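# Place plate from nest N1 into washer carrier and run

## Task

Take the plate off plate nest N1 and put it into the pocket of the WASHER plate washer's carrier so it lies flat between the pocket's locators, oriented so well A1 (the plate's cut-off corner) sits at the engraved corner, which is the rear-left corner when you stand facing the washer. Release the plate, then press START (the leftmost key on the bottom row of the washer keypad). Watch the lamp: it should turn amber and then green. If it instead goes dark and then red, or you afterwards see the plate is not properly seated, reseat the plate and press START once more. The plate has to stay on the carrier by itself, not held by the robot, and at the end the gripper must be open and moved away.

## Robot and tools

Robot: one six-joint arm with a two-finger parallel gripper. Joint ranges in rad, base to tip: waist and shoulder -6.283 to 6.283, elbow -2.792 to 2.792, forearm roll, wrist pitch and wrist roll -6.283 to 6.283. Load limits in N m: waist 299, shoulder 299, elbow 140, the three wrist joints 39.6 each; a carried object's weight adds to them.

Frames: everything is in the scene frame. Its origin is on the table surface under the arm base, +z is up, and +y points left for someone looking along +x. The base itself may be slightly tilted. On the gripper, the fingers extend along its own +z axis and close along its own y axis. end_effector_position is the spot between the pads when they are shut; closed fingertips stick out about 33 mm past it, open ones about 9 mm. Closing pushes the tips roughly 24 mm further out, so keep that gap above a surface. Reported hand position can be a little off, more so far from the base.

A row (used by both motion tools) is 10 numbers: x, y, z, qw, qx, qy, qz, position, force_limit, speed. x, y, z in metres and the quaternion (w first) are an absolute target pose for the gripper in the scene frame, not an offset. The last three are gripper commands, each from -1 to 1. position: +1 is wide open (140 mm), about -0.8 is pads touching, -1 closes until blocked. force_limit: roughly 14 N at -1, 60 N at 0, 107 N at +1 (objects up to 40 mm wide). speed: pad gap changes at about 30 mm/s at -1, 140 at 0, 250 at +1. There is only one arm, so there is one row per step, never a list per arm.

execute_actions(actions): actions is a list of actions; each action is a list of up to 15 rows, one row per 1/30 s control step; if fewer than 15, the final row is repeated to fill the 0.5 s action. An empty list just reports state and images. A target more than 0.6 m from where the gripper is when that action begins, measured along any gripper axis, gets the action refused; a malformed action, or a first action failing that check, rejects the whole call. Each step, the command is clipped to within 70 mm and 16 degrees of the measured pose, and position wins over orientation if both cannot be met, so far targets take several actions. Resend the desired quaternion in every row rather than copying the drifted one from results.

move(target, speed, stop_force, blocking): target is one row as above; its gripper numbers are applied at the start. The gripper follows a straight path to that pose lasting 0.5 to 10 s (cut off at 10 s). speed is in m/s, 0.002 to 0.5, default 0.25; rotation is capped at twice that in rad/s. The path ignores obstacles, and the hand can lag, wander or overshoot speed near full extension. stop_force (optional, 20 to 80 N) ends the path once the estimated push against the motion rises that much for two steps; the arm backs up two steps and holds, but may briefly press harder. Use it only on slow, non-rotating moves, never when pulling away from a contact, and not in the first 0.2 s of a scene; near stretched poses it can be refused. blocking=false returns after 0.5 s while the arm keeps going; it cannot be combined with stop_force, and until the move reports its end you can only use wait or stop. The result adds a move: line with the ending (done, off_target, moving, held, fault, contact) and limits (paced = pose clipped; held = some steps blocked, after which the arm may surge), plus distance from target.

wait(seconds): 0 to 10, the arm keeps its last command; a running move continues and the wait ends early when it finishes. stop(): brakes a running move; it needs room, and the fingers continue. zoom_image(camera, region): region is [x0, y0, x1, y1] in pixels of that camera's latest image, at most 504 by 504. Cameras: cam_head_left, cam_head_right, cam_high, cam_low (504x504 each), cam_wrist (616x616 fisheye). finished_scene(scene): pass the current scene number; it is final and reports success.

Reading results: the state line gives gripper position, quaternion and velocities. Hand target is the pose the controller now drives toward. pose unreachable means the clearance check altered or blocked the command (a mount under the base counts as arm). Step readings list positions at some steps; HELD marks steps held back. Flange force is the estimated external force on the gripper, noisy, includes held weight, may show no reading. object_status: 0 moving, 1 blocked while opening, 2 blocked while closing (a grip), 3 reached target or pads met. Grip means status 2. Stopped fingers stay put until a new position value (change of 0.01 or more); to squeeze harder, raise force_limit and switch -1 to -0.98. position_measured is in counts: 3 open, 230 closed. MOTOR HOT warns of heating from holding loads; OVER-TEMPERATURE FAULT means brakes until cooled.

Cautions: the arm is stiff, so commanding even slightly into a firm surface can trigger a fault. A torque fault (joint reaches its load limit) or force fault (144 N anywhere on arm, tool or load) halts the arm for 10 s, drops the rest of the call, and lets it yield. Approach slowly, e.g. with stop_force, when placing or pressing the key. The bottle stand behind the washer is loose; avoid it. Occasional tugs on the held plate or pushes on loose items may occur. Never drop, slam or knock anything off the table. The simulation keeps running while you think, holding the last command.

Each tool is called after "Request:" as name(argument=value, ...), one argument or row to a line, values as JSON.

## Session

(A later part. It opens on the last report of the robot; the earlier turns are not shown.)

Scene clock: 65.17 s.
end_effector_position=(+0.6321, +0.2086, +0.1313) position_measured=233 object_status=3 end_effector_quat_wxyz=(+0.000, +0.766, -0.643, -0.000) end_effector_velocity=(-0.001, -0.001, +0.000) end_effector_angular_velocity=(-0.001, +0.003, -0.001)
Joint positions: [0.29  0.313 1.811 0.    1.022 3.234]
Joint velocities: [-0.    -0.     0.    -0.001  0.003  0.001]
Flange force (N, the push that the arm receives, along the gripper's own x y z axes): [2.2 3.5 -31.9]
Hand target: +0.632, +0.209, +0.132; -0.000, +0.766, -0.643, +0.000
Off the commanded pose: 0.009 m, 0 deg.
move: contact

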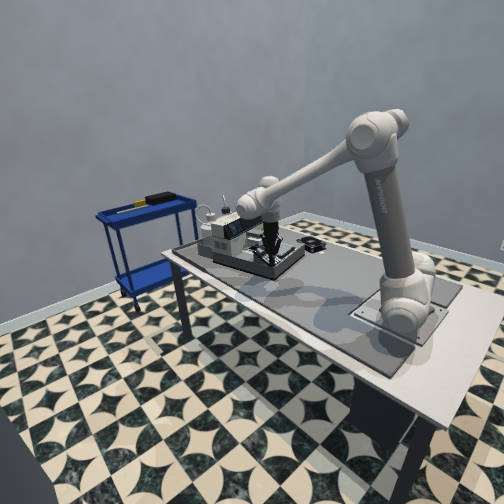

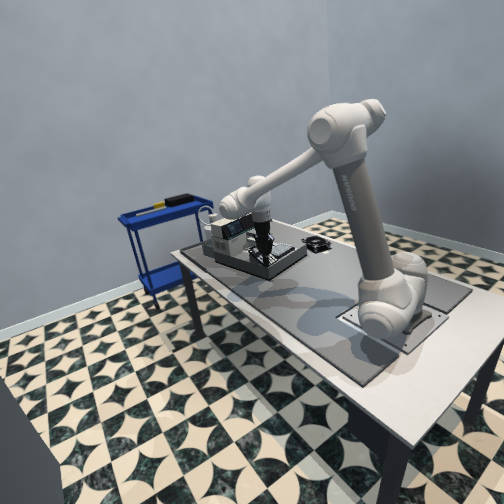

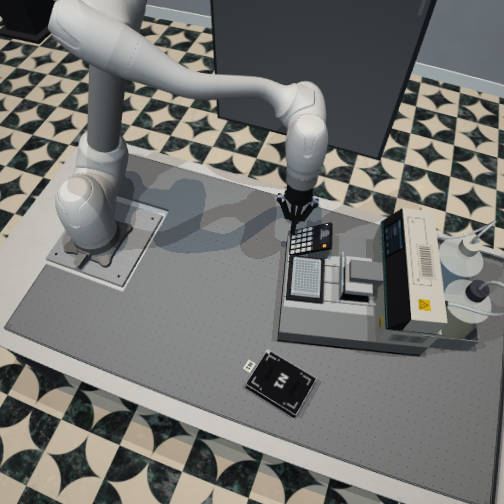

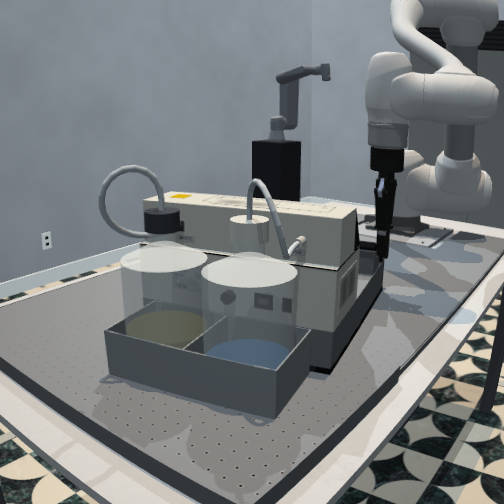

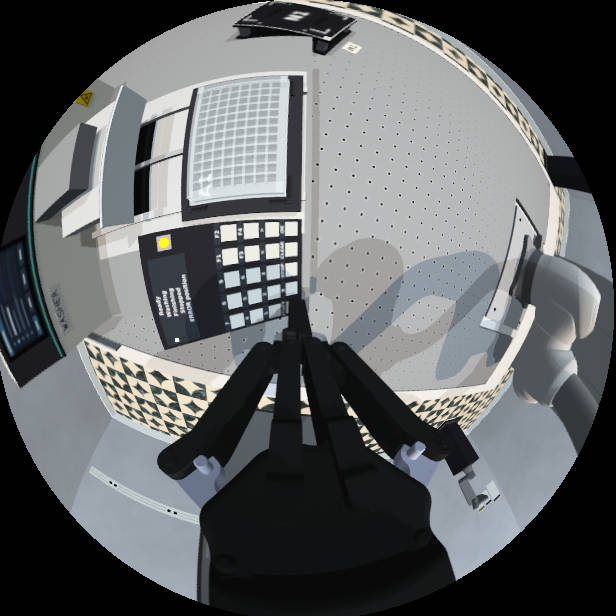

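Request:
move(
  target=[0.62,0.22,0.22,0,0.766,-0.6428,0,-1,0,1],
  speed=0.2,
)

Request:
wait(
  seconds=10,
)

Request:
wait(
  seconds=10,
)

Request:
wait(
  seconds=10,
)

Request:
zoom_image(
  camera="cam_wrist",
  region=[170,100,330,320],
)

Scene clock: 66.20 s.
end_effector_position=(+0.6198, +0.2200, +0.2201) position_measured=233 object_status=3 end_effector_quat_wxyz=(-0.000, +0.766, -0.643, -0.000) end_effector_velocity=(+0.000, -0.000, +0.000) end_effector_angular_velocity=(-0.000, -0.000, +0.001)
Joint positions: [0.312 0.234 1.737 0.001 1.174 3.255]
Joint velocities: [-0.    -0.    -0.001 -0.     0.001 -0.001]
Flange force (N, the push that the arm receives, along the gripper's own x y z axes): [2.3 0.8 -3.5]
Hand target: +0.620, +0.220, +0.220; -0.000, +0.766, -0.643, -0.000
Off the commanded pose: 0.000 m, 0 deg.
move: done

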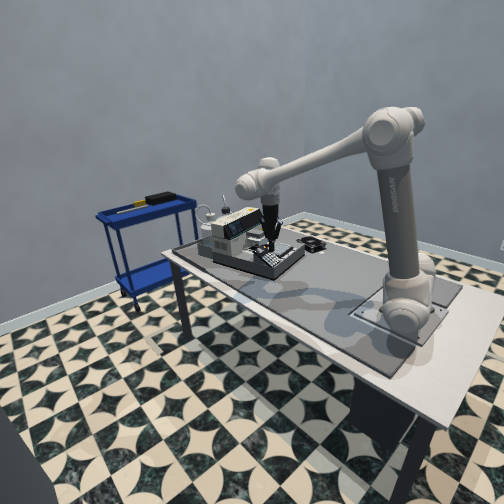

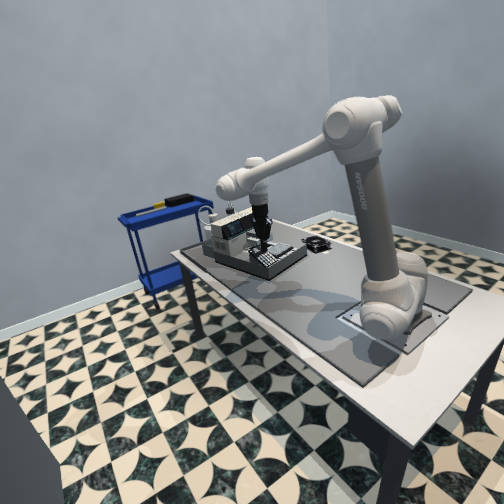

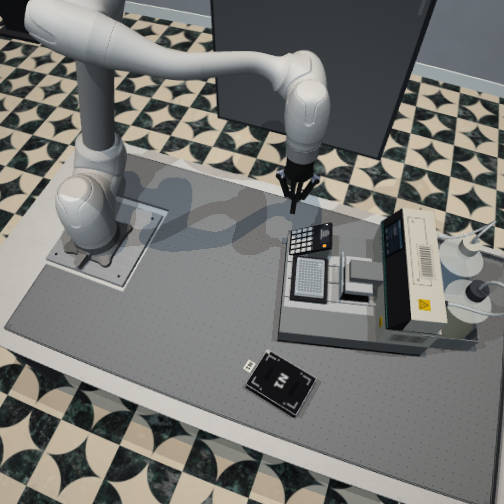

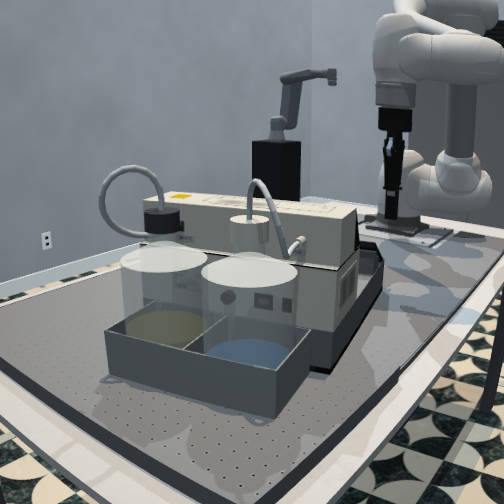

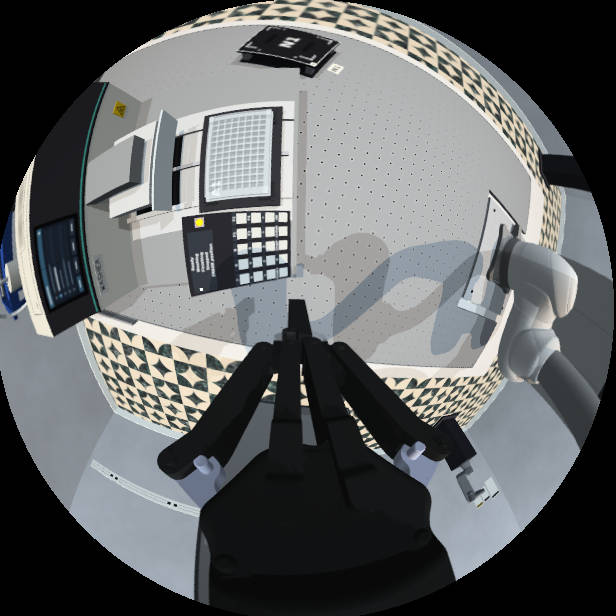

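Scene clock: 76.20 s.
end_effector_position=(+0.6198, +0.2200, +0.2200) position_measured=233 object_status=3 end_effector_quat_wxyz=(-0.000, +0.766, -0.643, -0.000) end_effector_velocity=(+0.000, -0.000, +0.001) end_effector_angular_velocity=(+0.001, -0.000, -0.002)
Joint positions: [0.312 0.235 1.737 0.001 1.174 3.255]
Joint velocities: [-0.001 -0.001 -0.     0.001  0.     0.001]
Flange force (N, the push that the arm receives, along the gripper's own x y z axes): [0.7 0.1 -3.2]
Hand target: +0.620, +0.220, +0.220; -0.000, +0.766, -0.643, -0.000
Off the commanded pose: 0.000 m, 0 deg.
wait: 10.00 s; at rest by 0.17 s

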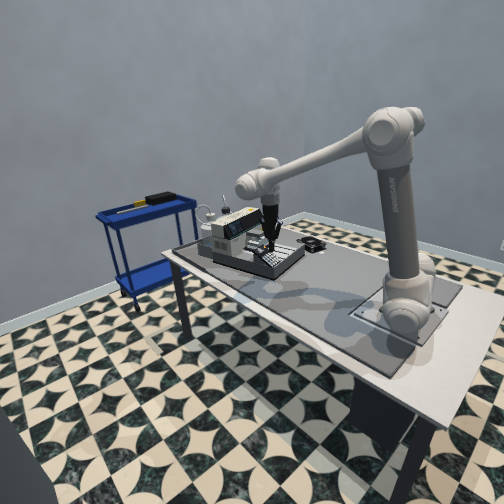

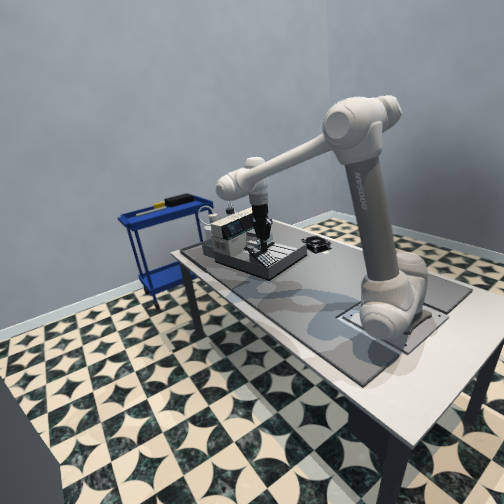

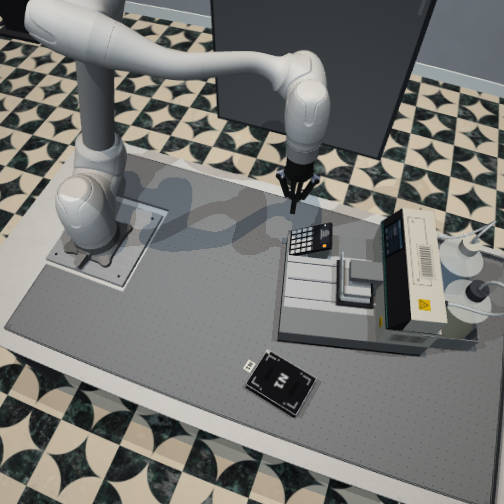

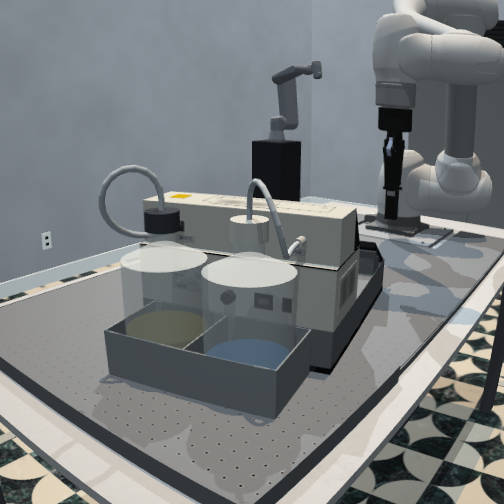

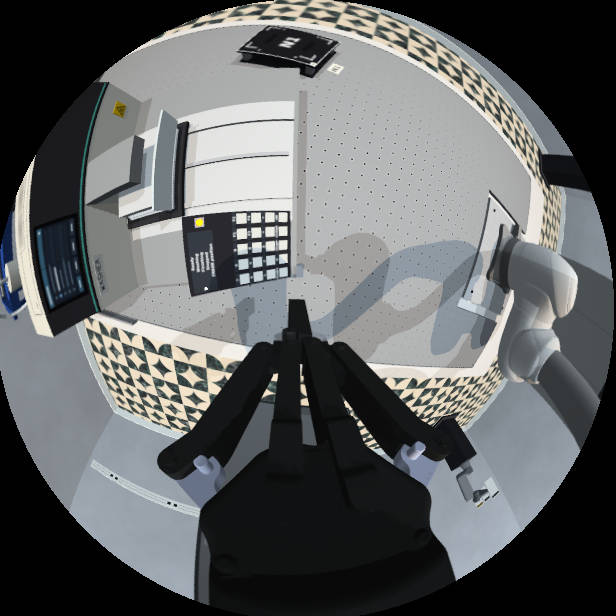

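Scene clock: 86.20 s.
end_effector_position=(+0.6198, +0.2200, +0.2200) position_measured=233 object_status=3 end_effector_quat_wxyz=(-0.000, +0.766, -0.643, -0.000) end_effector_velocity=(+0.000, -0.000, -0.000) end_effector_angular_velocity=(-0.001, +0.000, +0.000)
Joint positions: [0.312 0.235 1.737 0.001 1.174 3.255]
Joint velocities: [ 0.     0.001 -0.    -0.001  0.     0.   ]
Flange force (N, the push that the arm receives, along the gripper's own x y z axes): [0.5 1.4 -3.5]
Hand target: +0.620, +0.220, +0.220; -0.000, +0.766, -0.643, -0.000
Off the commanded pose: 0.000 m, 0 deg.
wait: 10.00 s; at rest by 0.17 s

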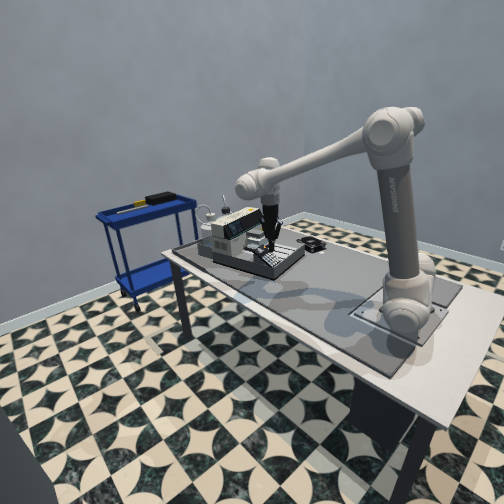

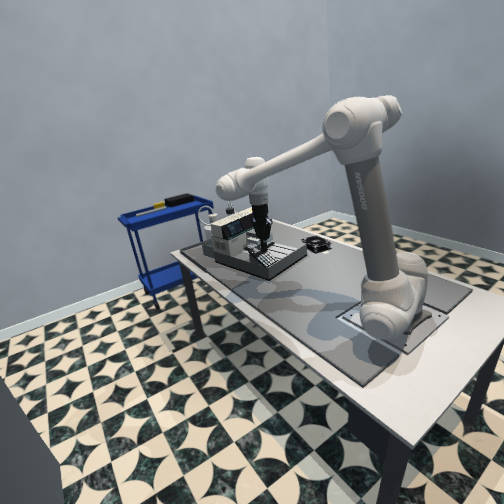

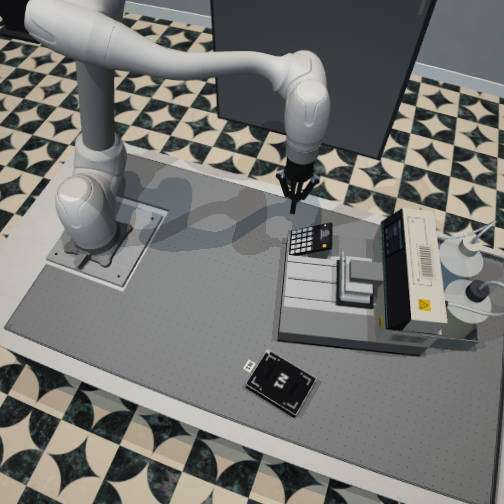

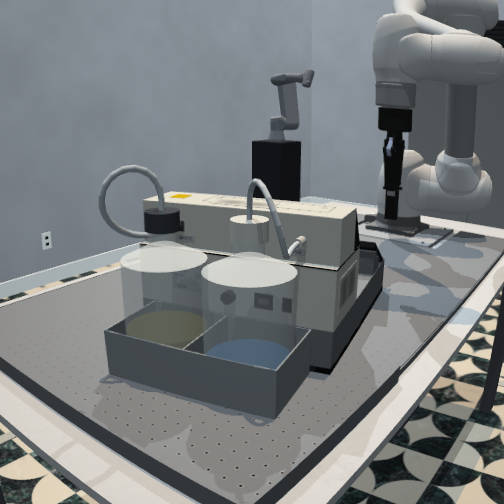

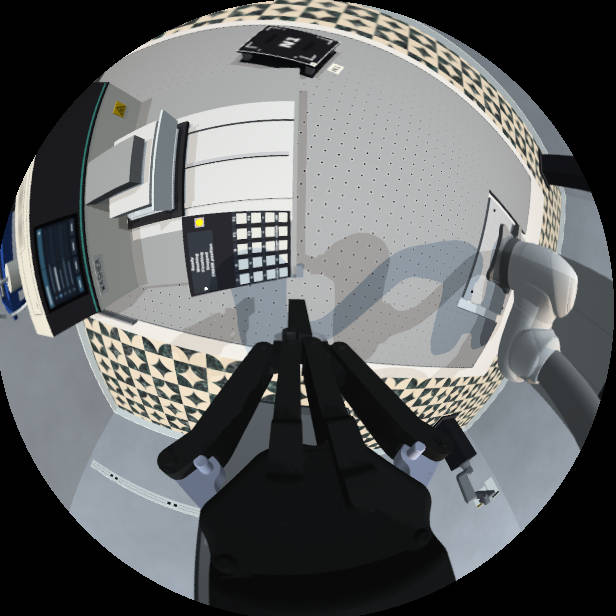

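Scene clock: 96.20 s.
end_effector_position=(+0.6198, +0.2200, +0.2200) position_measured=233 object_status=3 end_effector_quat_wxyz=(-0.000, +0.766, -0.643, -0.000) end_effector_velocity=(+0.000, +0.000, +0.001) end_effector_angular_velocity=(+0.000, -0.002, +0.001)
Joint positions: [0.312 0.235 1.737 0.001 1.174 3.255]
Joint velocities: [ 0.    -0.001  0.    -0.    -0.001 -0.   ]
Flange force (N, the push that the arm receives, along the gripper's own x y z axes): [1.7 2.4 -3.6]
Hand target: +0.620, +0.220, +0.220; -0.000, +0.766, -0.643, -0.000
Off the commanded pose: 0.000 m, 0 deg.
wait: 10.00 s; at rest by 0.17 s

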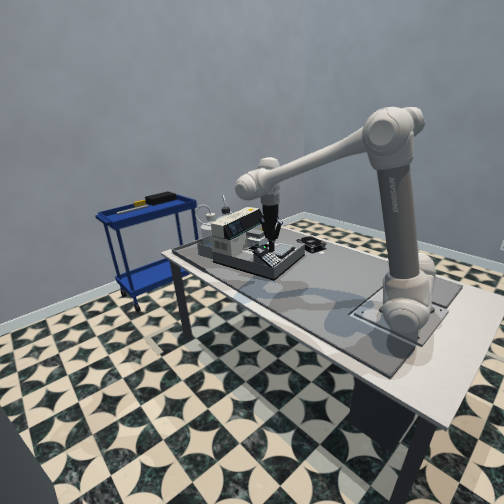

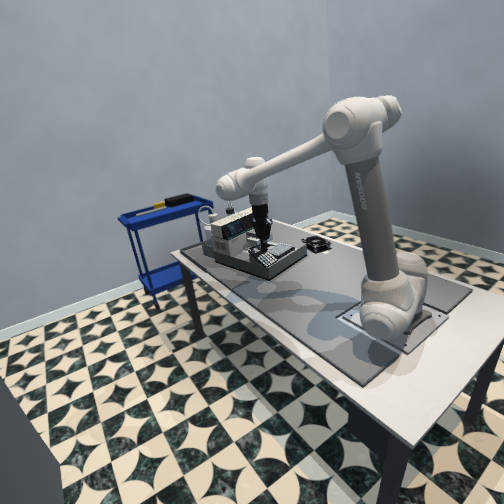

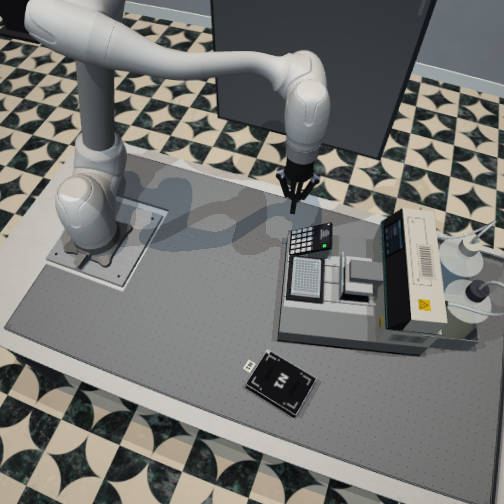

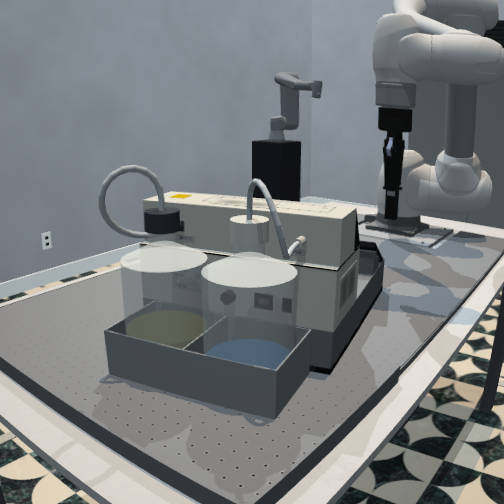

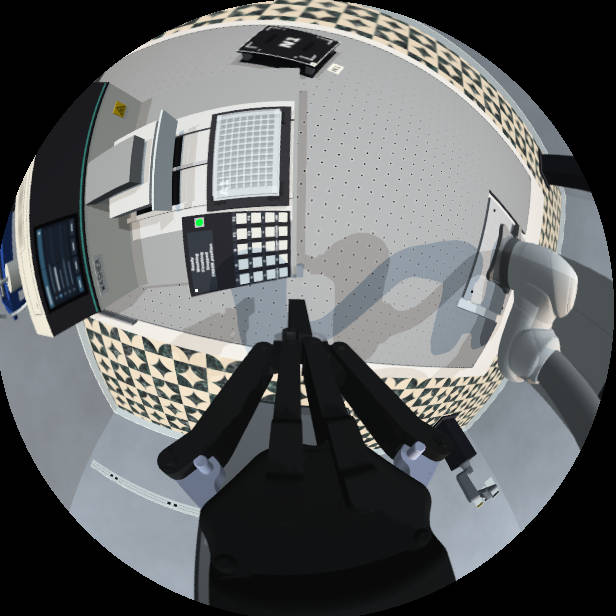

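Region (170, 100, 330, 320) of cam_wrist's 616x616 image, scaled by 2.291, with more detail than that image has; it fills the left 367 columns of this view, and the rest is white.

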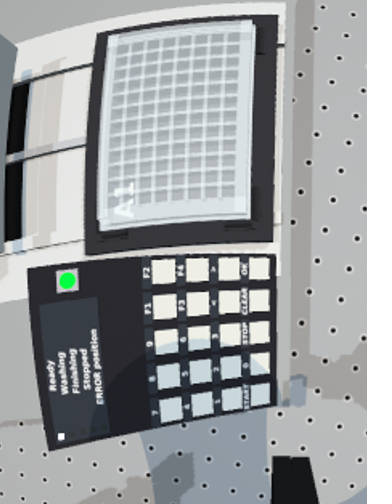

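Request:
finished_scene(
  scene=2,
)

The scene is finished: the task was done.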